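## Task

Plate R33 protrudes from slot 3 of plate hotel H1 (slots are numbered from the bottom, 1 to 4). Slide it in until it rests against the back stop, so that it stays there without the robot holding it, then release it and move the gripper away.

## Robot and tools

Robot: one six-joint arm (yam_ultra) with a two-finger parallel gripper and a wrist camera. There is only one arm, so every motion argument is a single list for that arm. Joints from base outward: waist, shoulder, elbow, wrist pitch, wrist yaw, wrist roll. Ranges in rad: waist -2.618 to 3.054, shoulder 0.000 to 3.142, elbow 0.000 to 3.142, wrist pitch -1.571 to 1.571, wrist yaw -1.571 to 1.571, wrist roll -2.094 to 2.094. The elbow cannot fully straighten.

Frames: the scene frame has its origin on the table surface under the arm base, +z up, +x forward, +y to the left when facing along +x. The base may be slightly tilted. The gripper frame has its fingers pointing along its +z and closing along its y. The reported end_effector_position (link pinch) lies between the finger pads, roughly 1 cm back from the tips; it may be somewhat inaccurate at long reach.

A row is 7 numbers, each in [-1, 1]: dx, dy, dz, rx, ry, rz, opening. The first six are an offset, not a pose: they are expressed in the gripper's own axes and counted from the gripper pose shown in the most recent result that reports it (for a second call in the same reply, or before any result has shown it, from wherever the arm is when the action begins). Scale: 1.0 equals 0.6 m of translation or 180 degrees of rotation; rx, ry, rz form one rotation vector. Opening is absolute: +1 is fully open (0.094 m), -1 closed. Because offsets come from the measured hand, resending the same small offset against a rigid object does not press harder, but against something that yields it keeps advancing. All-zero offsets are not a pause: they pull the arm back to the reference pose.

Tools:
- execute_actions {actions, pictures}. actions holds at most one item. An empty list just returns the state. An item {rows, steps} runs up to 15 control steps of 1/30 s (default 15); each row is used for one step and the final row repeats if rows run out. Every row is measured from the same reference pose, not from the row before. An item with only {steps} (up to 300) is a wait counted from the previous result. pictures (boolean) toggles camera images. A refused call moves nothing.
- move {target, speed}: target is one 7-number row as above (offset in gripper axes from the last shown pose, plus absolute opening). It drives the hand in a straight line toward that target over 0.5 to 10 s; speed is the path's top speed in m/s, 0.002 to 0.5, default 0.25 (rotation capped at twice that in rad/s). It does not avoid obstacles, may overshoot the speed (especially near full extension), and the opening is sent at its start. It ends when the hand and fingers settle, or 5 s after the path. Its result adds a move: line: done (settled near target), or off_target, moving, held, fault, with any limits (paced = the commanded pose was clipped; held = a safety check blocked steps, after which motion can jump quickly), plus the remaining distance to target.
- wait {seconds}: 0 to 10 s, sends nothing new.
- zoom_image {camera, region}: camera is cam_high, cam_low or cam_wrist (each 896x504); region [x0, y0, x1, y1] in pixels from the top-left, no larger than 504x504.
- read_manual {section}: only returns licence texts; no motion.
- finished_scene {scene}: closes the current scene (give its number) and reveals the next task; irreversible. Replying without any tool call also ends things.

Controller behaviour: each step the commanded pose is clamped to within 70 mm and 16 degrees of the measured hand, then solved by damped IK, favouring position over orientation. After an action the arm only continues to the last clamped pose, so large displacements need several actions; check the reported pose and send the remainder. Motions often finish a centimetre or more low; zero offsets let it sag further. To hold height, send a correcting offset in a reply's first call, zeros after, and raise the aim if it still droops. The simulation keeps running while you think and write.

Result lines: state gives end_effector_position (m) and end_effector_quat_wxyz in the scene frame; Joint positions and Joint velocities list the six joints (rad, rad/s) and then the pad gap (m, m/s); grip_measured is the finger opening on the command scale (possibly off by about 1 mm consistently). "pose unreachable" means the clearance check altered or blocked the command (the mount counts as arm); HELD marks steps where some of your row was withheld. "Hand target" shows where the controller is heading. FAULT or OVER-TEMPERATURE FAULT lines report stops. MOTOR HOT warns from 75 °C; at 90 °C the arm halts 10 s, at 100 °C it goes limp and falls, so avoid long static loads.

Gripping, if needed: command an opening below grip_measured (about 0.03 lower for a firm hold). Pads push about 50 to 62 N each, with a brief spike at contact.

For this job, approach each plate's protruding edge gently, push it horizontally inward at low speed, aiming only slightly past the stop, confirm with cameras that it sits flush on its own, then open and withdraw. Avoid fast impacts, heavy shoves, knocking the hotel or plates, or dropping anything off the table; external tugs or nudges may occur occasionally.

Each tool is called after "Emit:" by a JSON object that holds its "api" and its "payload".

## Session

Emit:
{"api": "execute_actions", "payload": {"actions": []}}

Scene clock: 0.00 s of 7200.00 s.
end_effector_position=(+0.1575, +0.0813, +0.1414) grip_measured=+1.000 end_effector_quat_wxyz=(+0.585, +0.787, +0.014, +0.196)
Joint positions: [ 0.939  1.374  0.677 -1.121  0.569 -1.949  0.094]
Joint velocities: [-0.017 -0.012 -0.007 -0.037  0.022 -0.022  0.   ]
Hand target: +0.158, +0.080, +0.144; +0.590, +0.784, +0.017, +0.194

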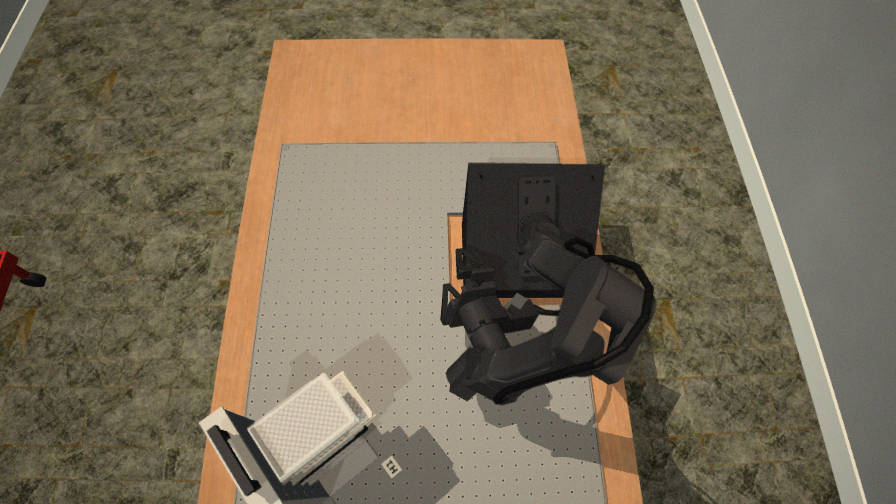

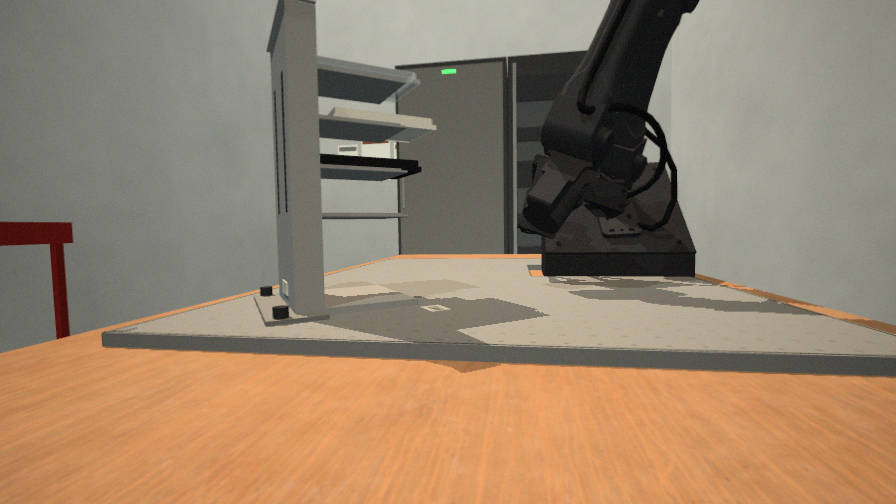

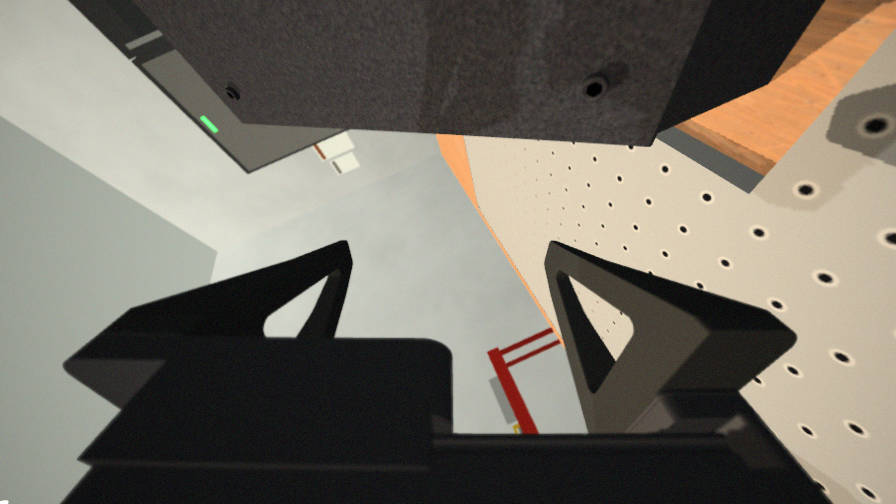

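Emit:
{"api": "move", "payload": {"target": [0.2,0,-0.14,0.16,0.51,-0.13,-1]}}

Scene clock: 7.07 s of 7200.00 s.
end_effector_position=(+0.2371, +0.1861, +0.1937) grip_measured=-0.996 end_effector_quat_wxyz=(+0.530, +0.554, +0.251, +0.591)
Joint positions: [ 1.125  1.366  0.539 -0.632  1.556 -2.087  0.   ]
Joint velocities: [ 0.012  0.022 -0.002 -0.007  0.007  0.022  0.001]
Hand target: +0.240, +0.189, +0.198; +0.542, +0.541, +0.253, +0.592
Off the commanded pose: 0.005 m, 54 deg; orientation clipped at the last step of the last action.
joint sent to its limit — the command would take joint 5 (wrist yaw) past its upper limit and joint 6 (wrist roll) past its lower limit, so those joints were sent only as far as their limits.
After step 90, 0.27 s passed at rest.
move: off_target; limits=paced

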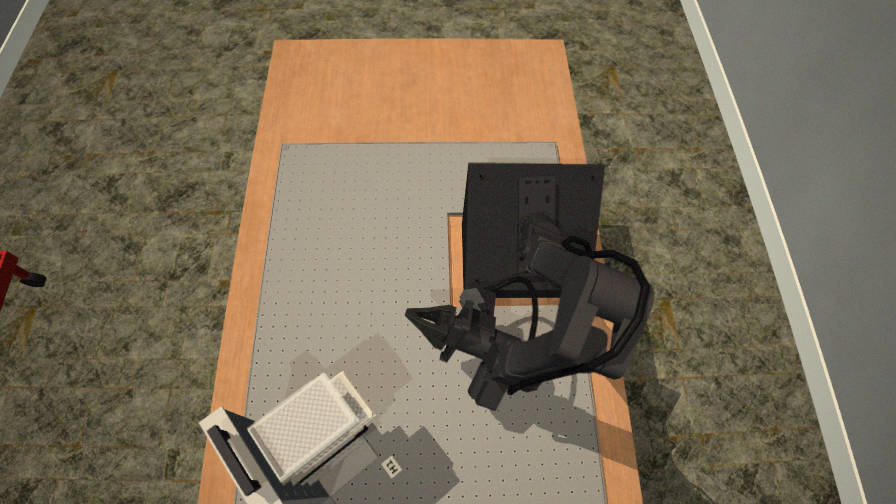

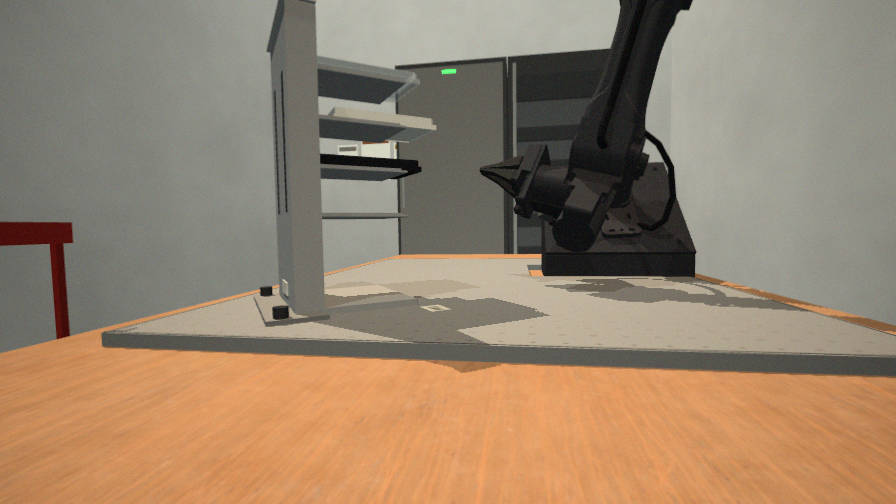

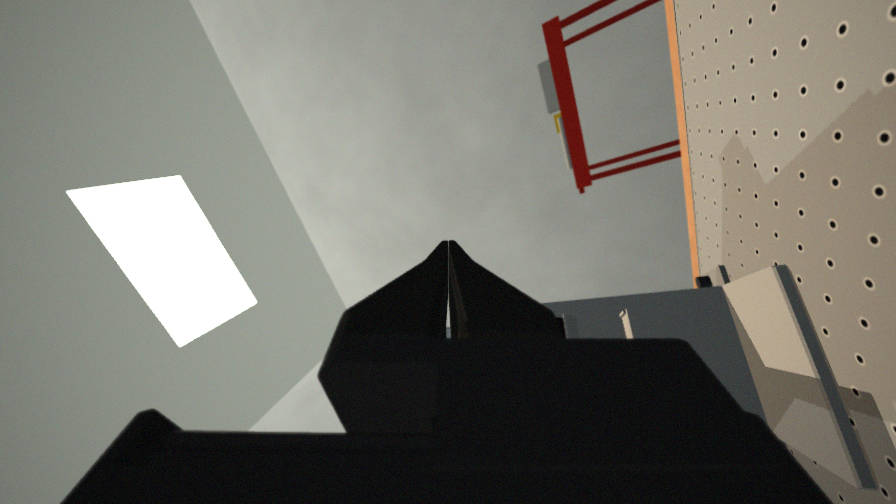

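Emit:
{"api": "move", "payload": {"target": [0.148,0.042,-0.013,-0.114,0.336,-0.535,-1]}}

Scene clock: 14.23 s of 7200.00 s.
end_effector_position=(+0.2377, +0.2526, +0.2433) grip_measured=-0.997 end_effector_quat_wxyz=(+0.681, +0.446, +0.418, +0.403)
Joint positions: [ 1.149  1.431  0.905 -1.559  1.566 -2.087  0.   ]
Joint velocities: [-0.012  0.012  0.002 -0.022 -0.037 -0.007  0.   ]
Hand target: +0.237, +0.260, +0.249; +0.678, +0.442, +0.421, +0.409
Off the commanded pose: 0.010 m, 86 deg; orientation clipped at the last step of the last action.
joint sent to its limit — the command would take joint 4 (wrist pitch) past its lower limit, joint 5 (wrist yaw) past its upper limit and joint 6 (wrist roll) past its lower limit, so those joints were sent only as far as their limits.
move: off_target; limits=paced

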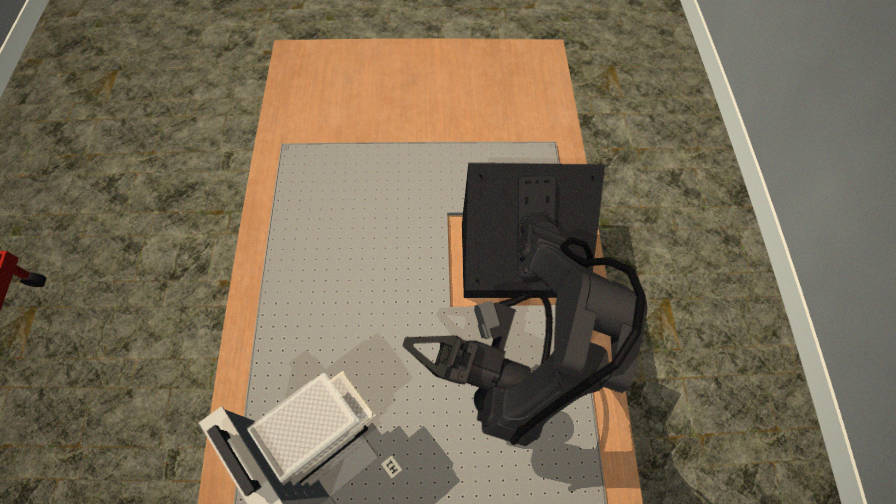

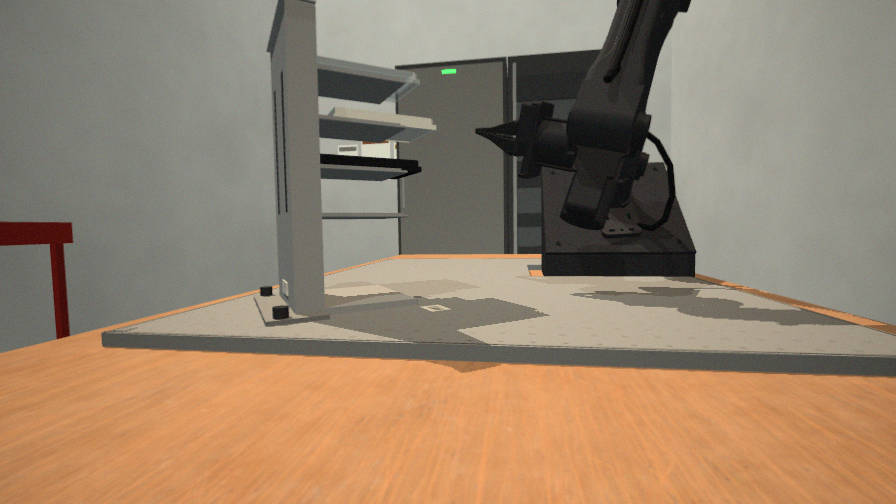

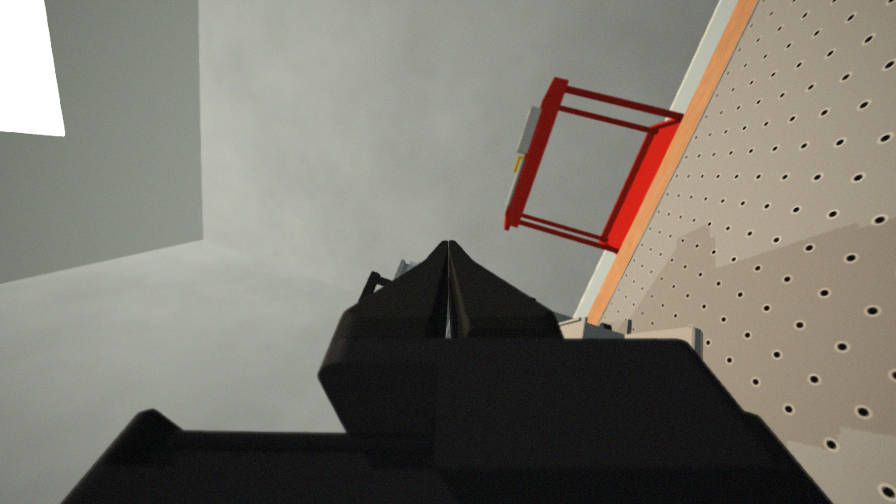

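Emit:
{"api": "move", "payload": {"target": [0,0,-0.1,0.235,-0.415,0,-1]}}

Scene clock: 20.30 s of 7200.00 s.
end_effector_position=(+0.1817, +0.2634, +0.2185) grip_measured=-0.997 end_effector_quat_wxyz=(+0.421, +0.879, +0.040, +0.220)
Joint positions: [ 0.945  1.275  1.42  -1.56   0.437 -2.088  0.   ]
Joint velocities: [-0.027 -0.002  0.002 -0.022  0.007 -0.022  0.001]
Hand target: +0.182, +0.266, +0.227; +0.415, +0.881, +0.038, +0.223
Off the commanded pose: 0.011 m, 44 deg; orientation clipped at the last step of the last action.
joint sent to its limit — the command would take joint 4 (wrist pitch) past its lower limit and joint 6 (wrist roll) past its lower limit, so those joints were sent only as far as their limits.
move: off_target; limits=paced

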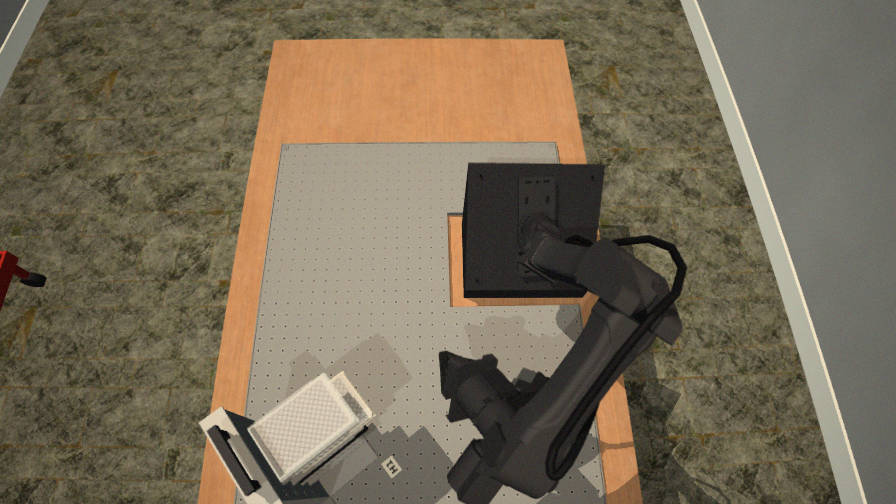

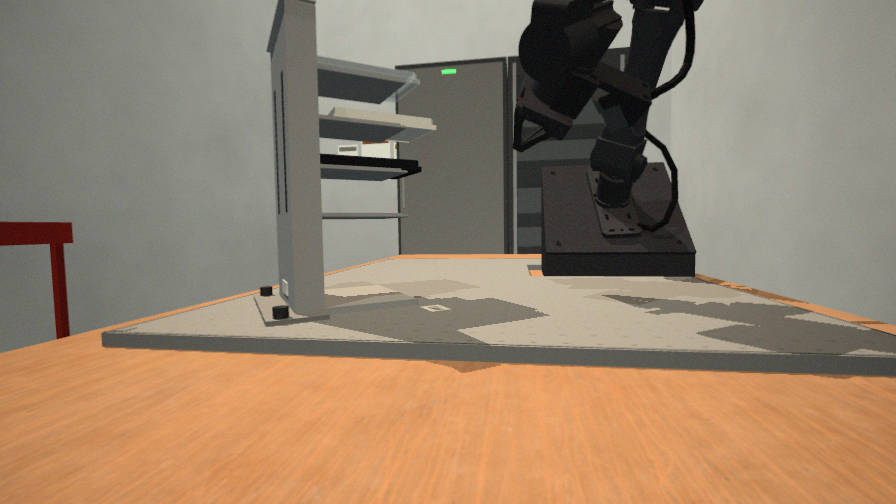

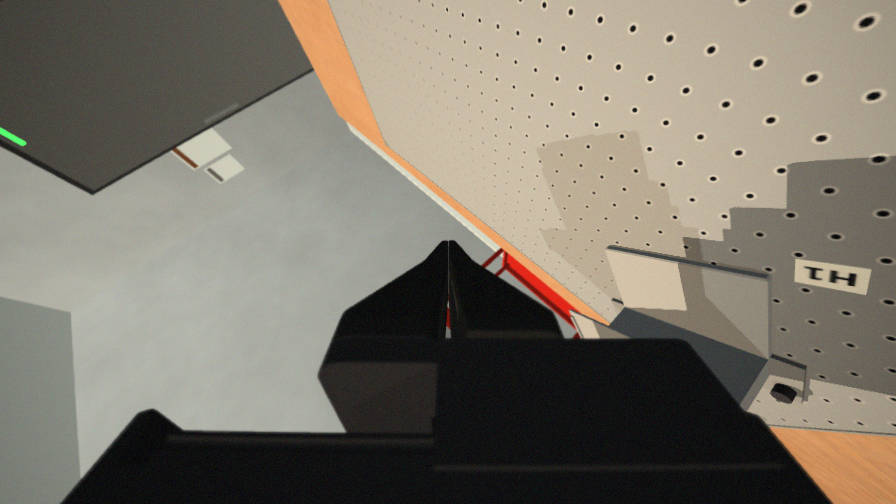

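Emit:
{"api": "move", "payload": {"target": [-0.045,0,0,0.355,-0.245,0.3,-1]}}

Scene clock: 26.77 s of 7200.00 s.
end_effector_position=(+0.1589, +0.2572, +0.2043) grip_measured=-0.997 end_effector_quat_wxyz=(-0.231, +0.881, -0.409, +0.043)
Joint positions: [-0.211  0.815  0.739 -1.175 -1.19  -2.1    0.   ]
Joint velocities: [-0.007 -0.012 -0.012 -0.022  0.037 -0.051 -0.001]
Hand target: +0.158, +0.258, +0.206; -0.243, +0.879, -0.408, +0.044
Off the commanded pose: 0.005 m, 6 deg.
joint sent to its limit — the command would take joint 6 (wrist roll) past its lower limit, so that joint was sent only as far as its limit.
move: off_target

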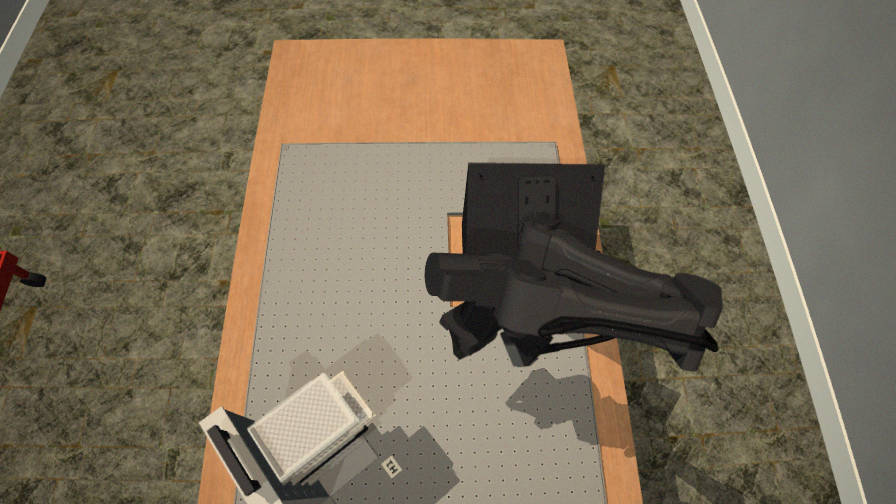

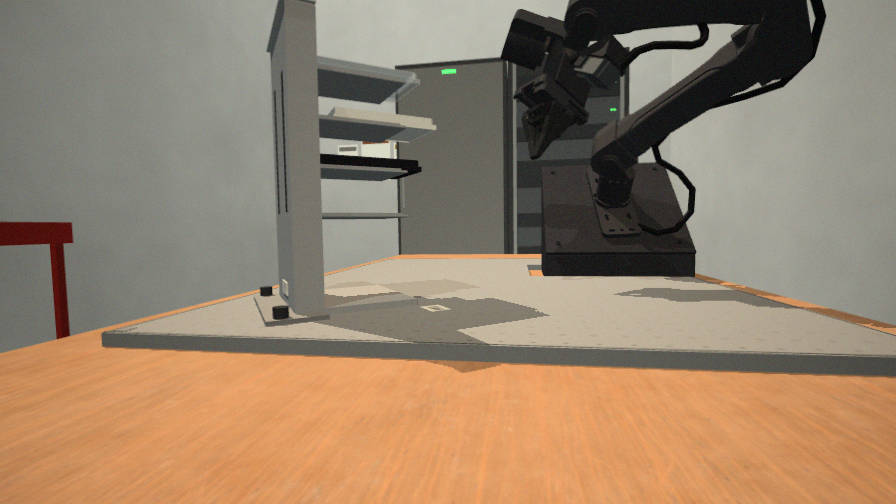

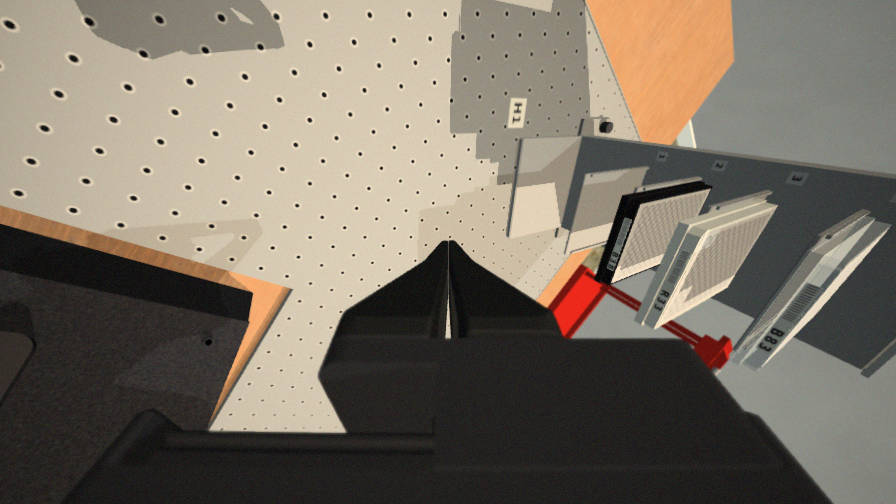

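Emit:
{"api": "move", "payload": {"target": [0,0,0,0,0,0.6,-1], "speed": 0.5}}

Scene clock: 30.47 s of 7200.00 s.
end_effector_position=(+0.1587, +0.2554, +0.2023) grip_measured=-0.997 end_effector_quat_wxyz=(+0.162, -0.178, +0.956, +0.165)
Joint positions: [-0.211  0.835  0.739 -1.191 -1.191 -0.227  0.   ]
Joint velocities: [-0.007 -0.007  0.022  0.051 -0.022 -0.022 -0.001]
Hand target: +0.159, +0.257, +0.204; +0.170, -0.187, +0.954, +0.162
Off the commanded pose: 0.003 m, 1 deg.
move: done

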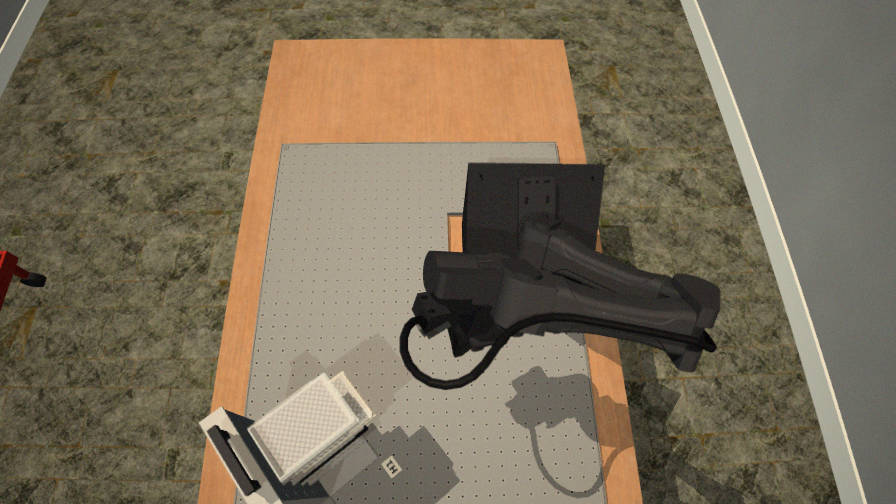

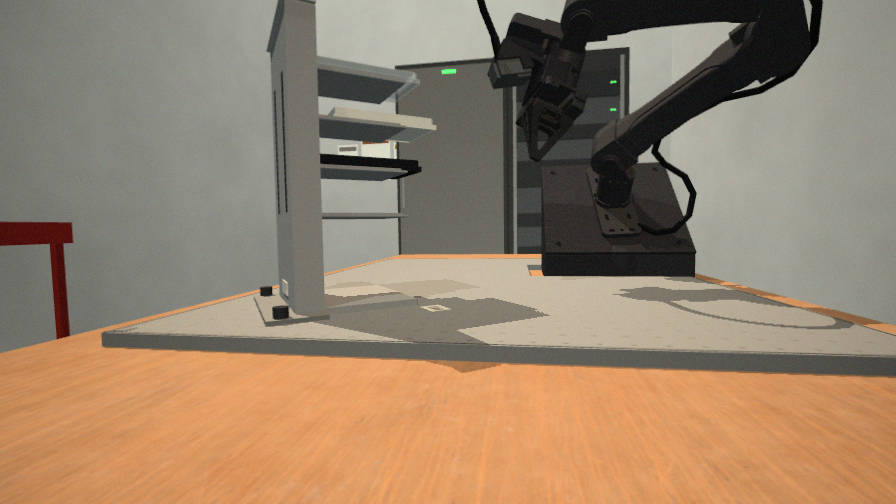

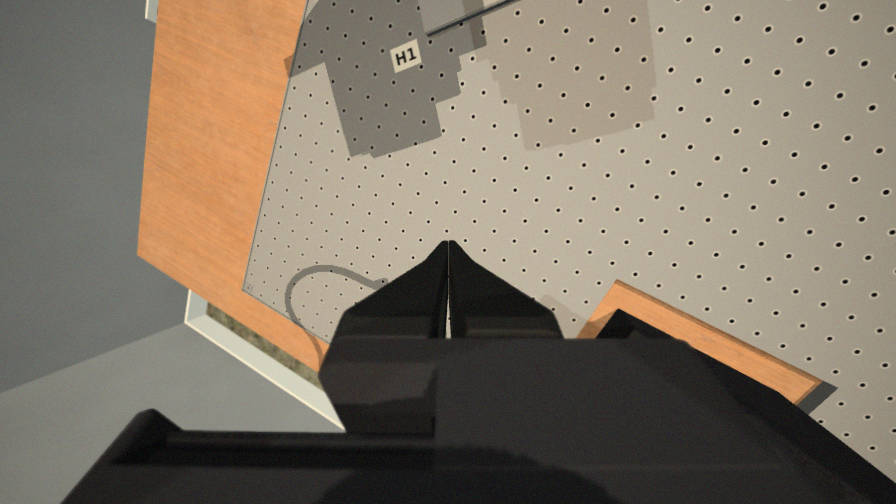

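Emit:
{"api": "move", "payload": {"target": [-0.118,-0.027,-0.05,-0.013,-0.362,-0.114,-1]}}

Scene clock: 35.20 s of 7200.00 s.
end_effector_position=(+0.2212, +0.2523, +0.2507) grip_measured=-0.997 end_effector_quat_wxyz=(+0.638, -0.208, +0.720, +0.176)
Joint positions: [ 0.3    0.07  -0.005  0.379 -0.141  0.713  0.   ]
Joint velocities: [ 0.007  0.002 -0.002 -0.037  0.051 -0.007 -0.   ]
Hand target: +0.223, +0.249, +0.250; +0.643, -0.204, +0.718, +0.170
Off the commanded pose: 0.002 m, 9 deg.
joint sent to its limit — the command would take joint 3 (elbow) past its lower limit, so that joint was sent only as far as its limit.
move: off_target

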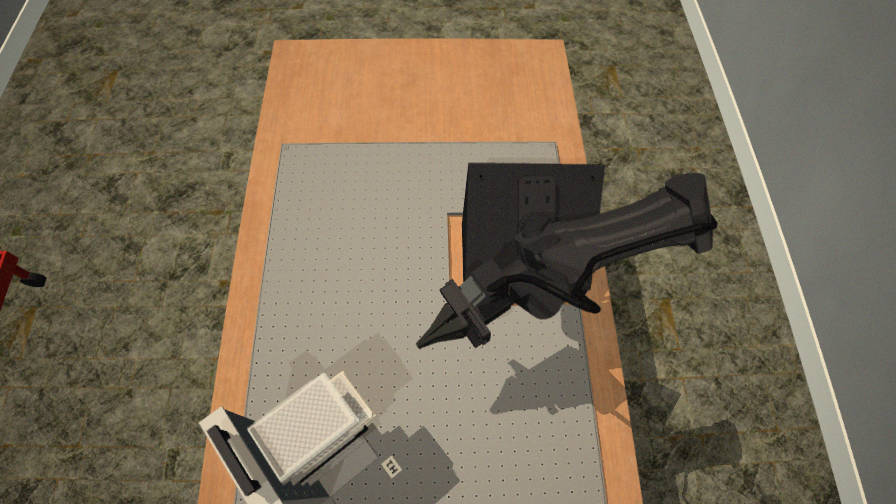

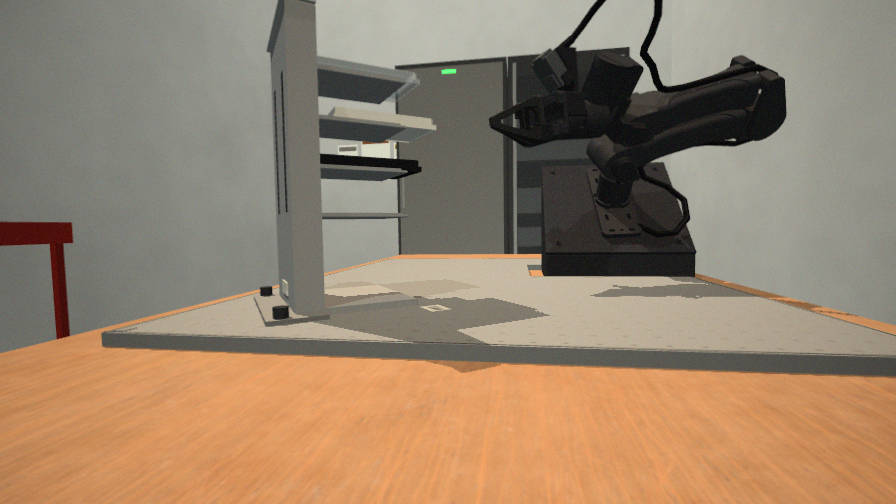

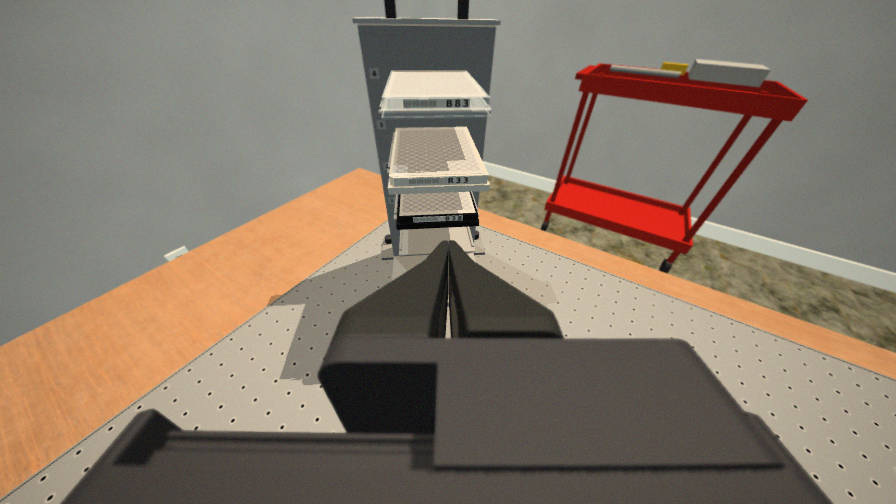

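Emit:
{"api": "move", "payload": {"target": [-0.016,0.008,0.13,0,0,0,-1], "speed": 0.15}}

Scene clock: 38.47 s of 7200.00 s.
end_effector_position=(+0.2803, +0.2919, +0.2439) grip_measured=-0.997 end_effector_quat_wxyz=(+0.628, -0.207, +0.730, +0.173)
Joint positions: [ 0.358  0.824  0.161  0.938 -0.1    0.698  0.   ]
Joint velocities: [-0.002  0.002 -0.017 -0.022 -0.051 -0.022  0.001]
Hand target: +0.283, +0.298, +0.252; +0.638, -0.209, +0.720, +0.176
Off the commanded pose: 0.010 m, 2 deg.
move: done

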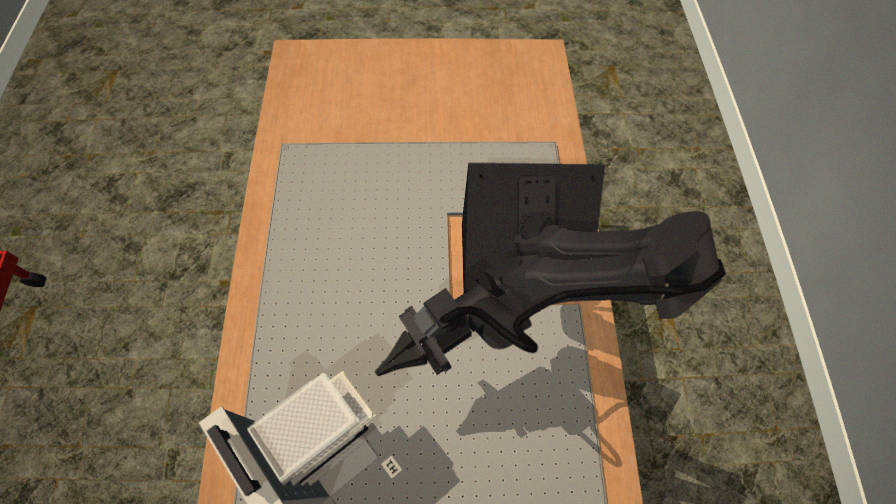

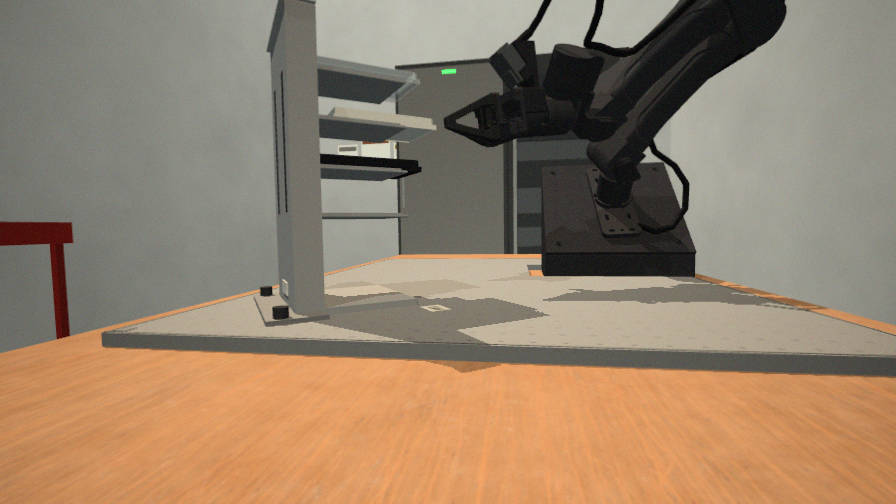

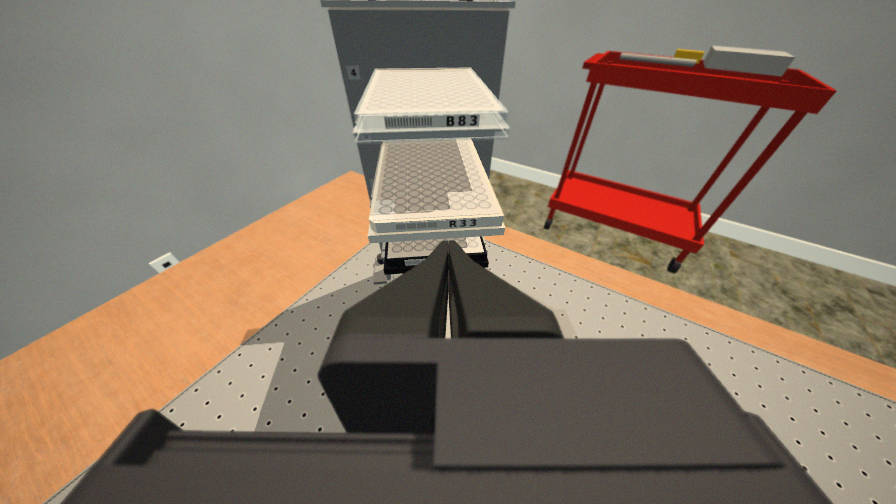

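Emit:
{"api": "move", "payload": {"target": [-0.012,0.014,0.07,0,0,0,-1], "speed": 0.08}}

Scene clock: 40.30 s of 7200.00 s.
end_effector_position=(+0.3085, +0.3150, +0.2371) grip_measured=-0.997 end_effector_quat_wxyz=(+0.617, -0.207, +0.740, +0.170)
Joint positions: [ 0.39   1.006  0.296  0.959 -0.086  0.694  0.   ]
Joint velocities: [ 0.017 -0.007 -0.012 -0.022  0.037 -0.051 -0.001]
Hand target: +0.311, +0.322, +0.245; +0.628, -0.208, +0.730, +0.173
Off the commanded pose: 0.010 m, 2 deg.
move: done

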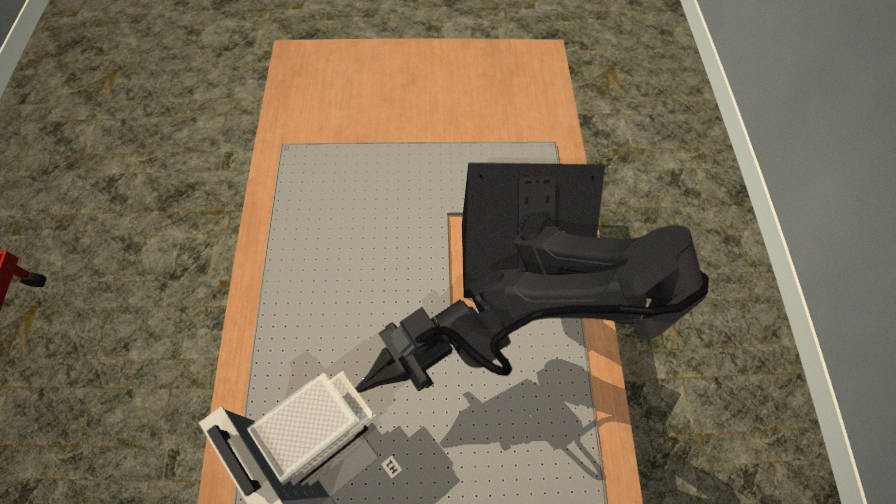

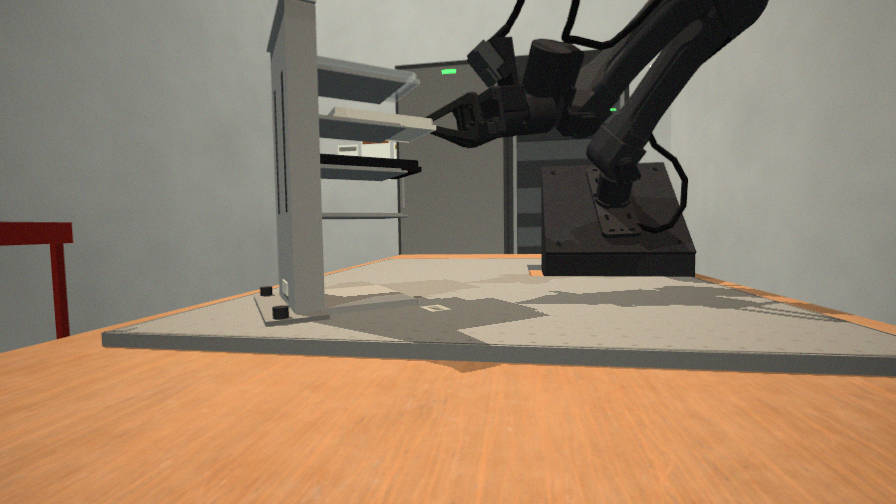

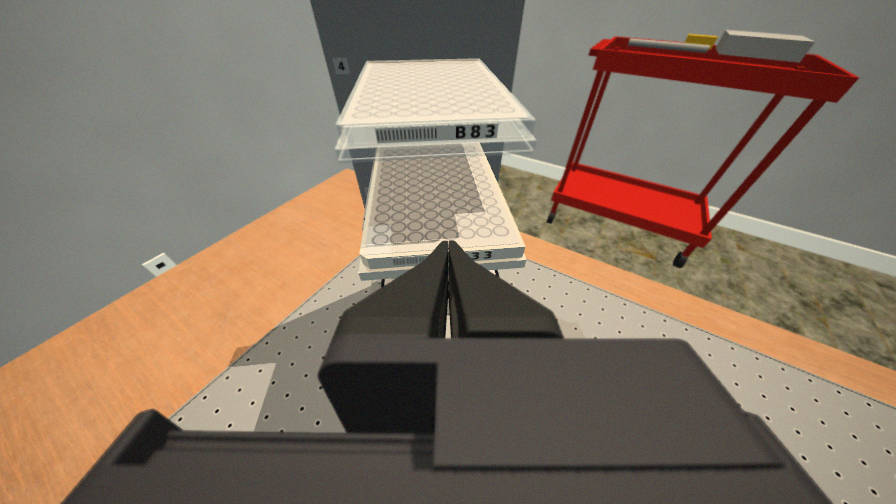

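Emit:
{"api": "zoom_image", "payload": {"camera": "cam_low", "region": [380,80,520,170]}}

Region (380, 80, 520, 170) of cam_low's 896x504 image, scaled by 3.600, with more detail than that image has; it fills the top 324 rows of this view, and the rest is white.

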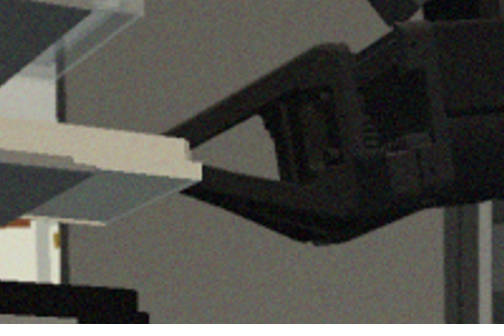

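Emit:
{"api": "move", "payload": {"target": [-0.025,0,0.06,0,0,0,-1], "speed": 0.03}}

Scene clock: 42.77 s of 7200.00 s.
end_effector_position=(+0.3289, +0.3291, +0.2354) grip_measured=-0.997 end_effector_quat_wxyz=(+0.606, -0.212, +0.747, +0.172)
Joint positions: [ 0.375  1.108  0.393  0.952 -0.124  0.697  0.   ]
Joint velocities: [-0.007 -0.022 -0.007  0.022 -0.051  0.081 -0.   ]
Hand target: +0.340, +0.335, +0.246; +0.617, -0.206, +0.740, +0.171
Off the commanded pose: 0.017 m, 2 deg.
move: off_target

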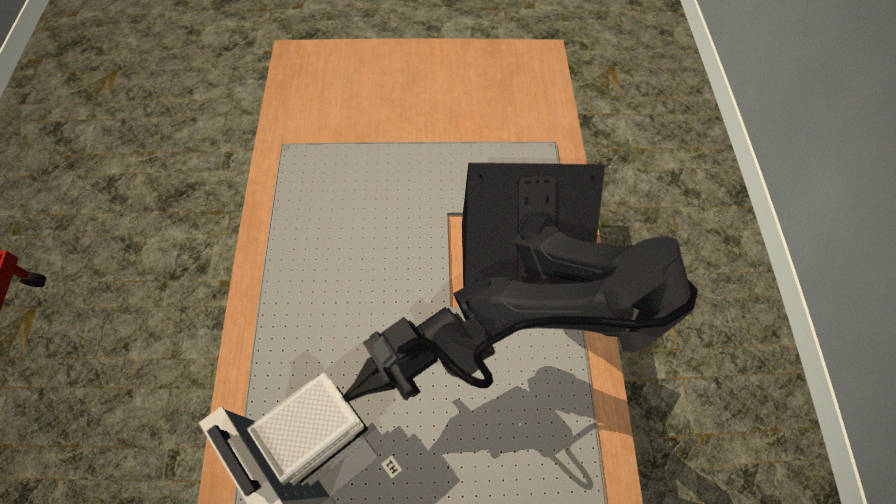

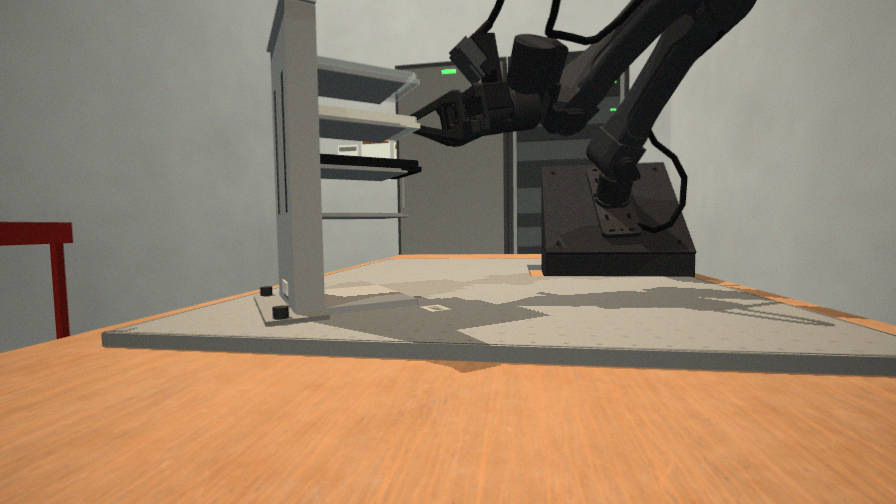

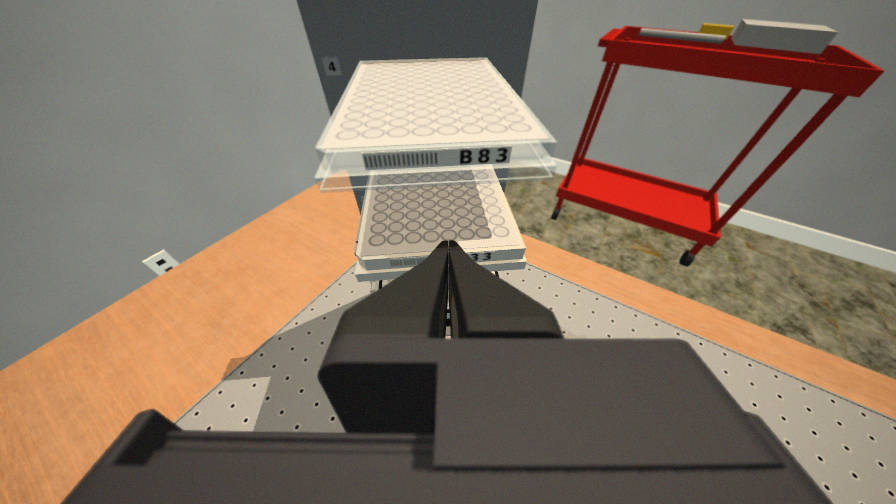

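Emit:
{"api": "move", "payload": {"target": [-0.02,0,0.045,0,0,0,-1], "speed": 0.03}}

Scene clock: 44.50 s of 7200.00 s.
end_effector_position=(+0.3302, +0.3299, +0.2353) grip_measured=-0.997 end_effector_quat_wxyz=(+0.601, -0.219, +0.748, +0.176)
Joint positions: [ 0.359  1.119  0.398  0.961 -0.159  0.698  0.   ]
Joint velocities: [ 0.002  0.002  0.007  0.037 -0.022 -0.022 -0.001]
Hand target: +0.350, +0.343, +0.242; +0.607, -0.212, +0.747, +0.173
Off the commanded pose: 0.028 m, 1 deg.
move: off_target

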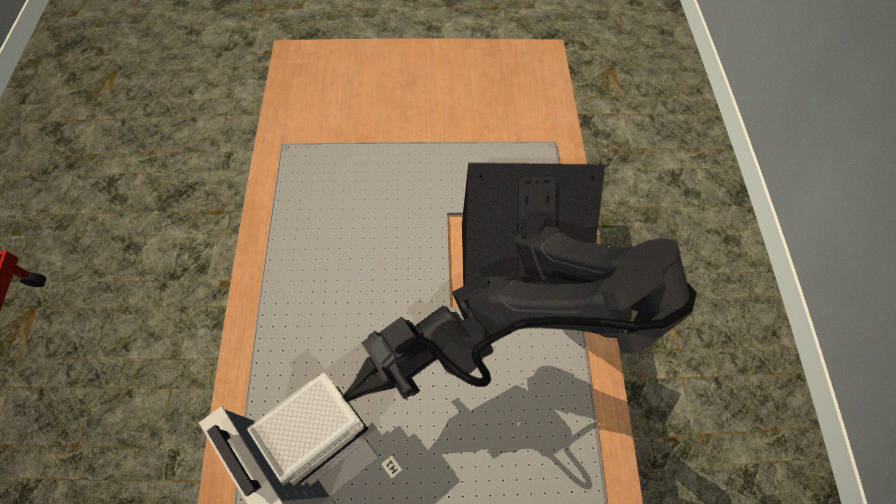

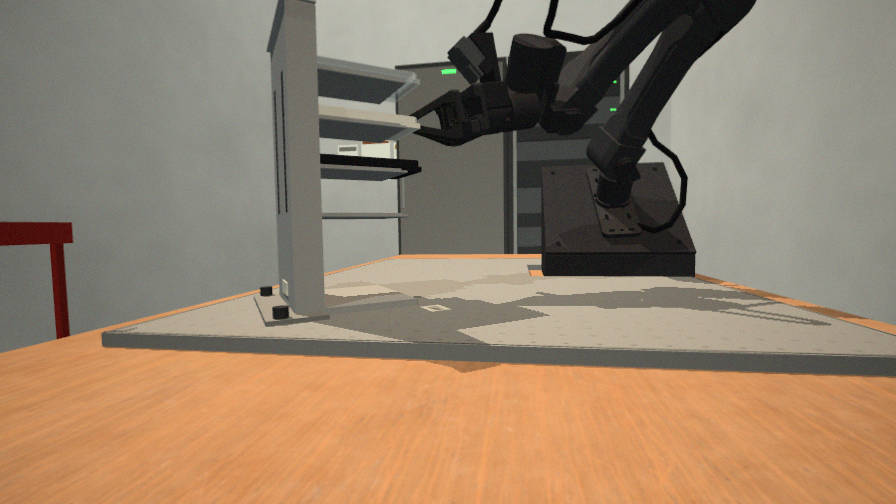

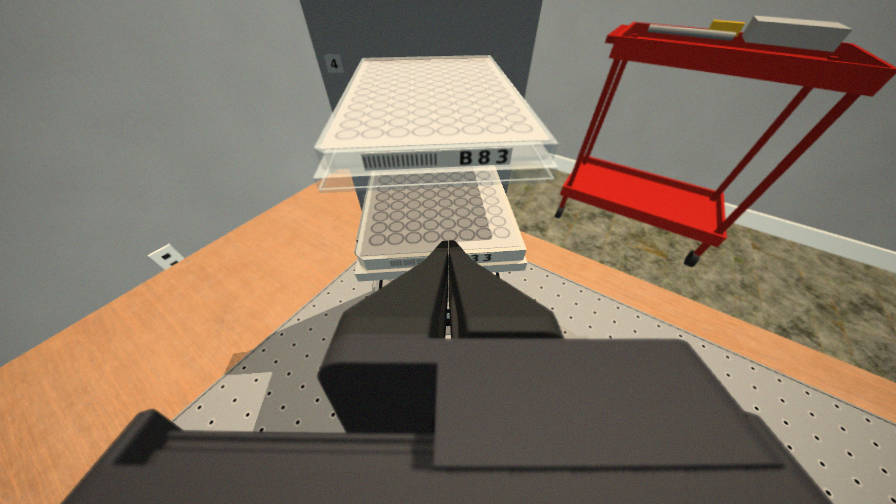

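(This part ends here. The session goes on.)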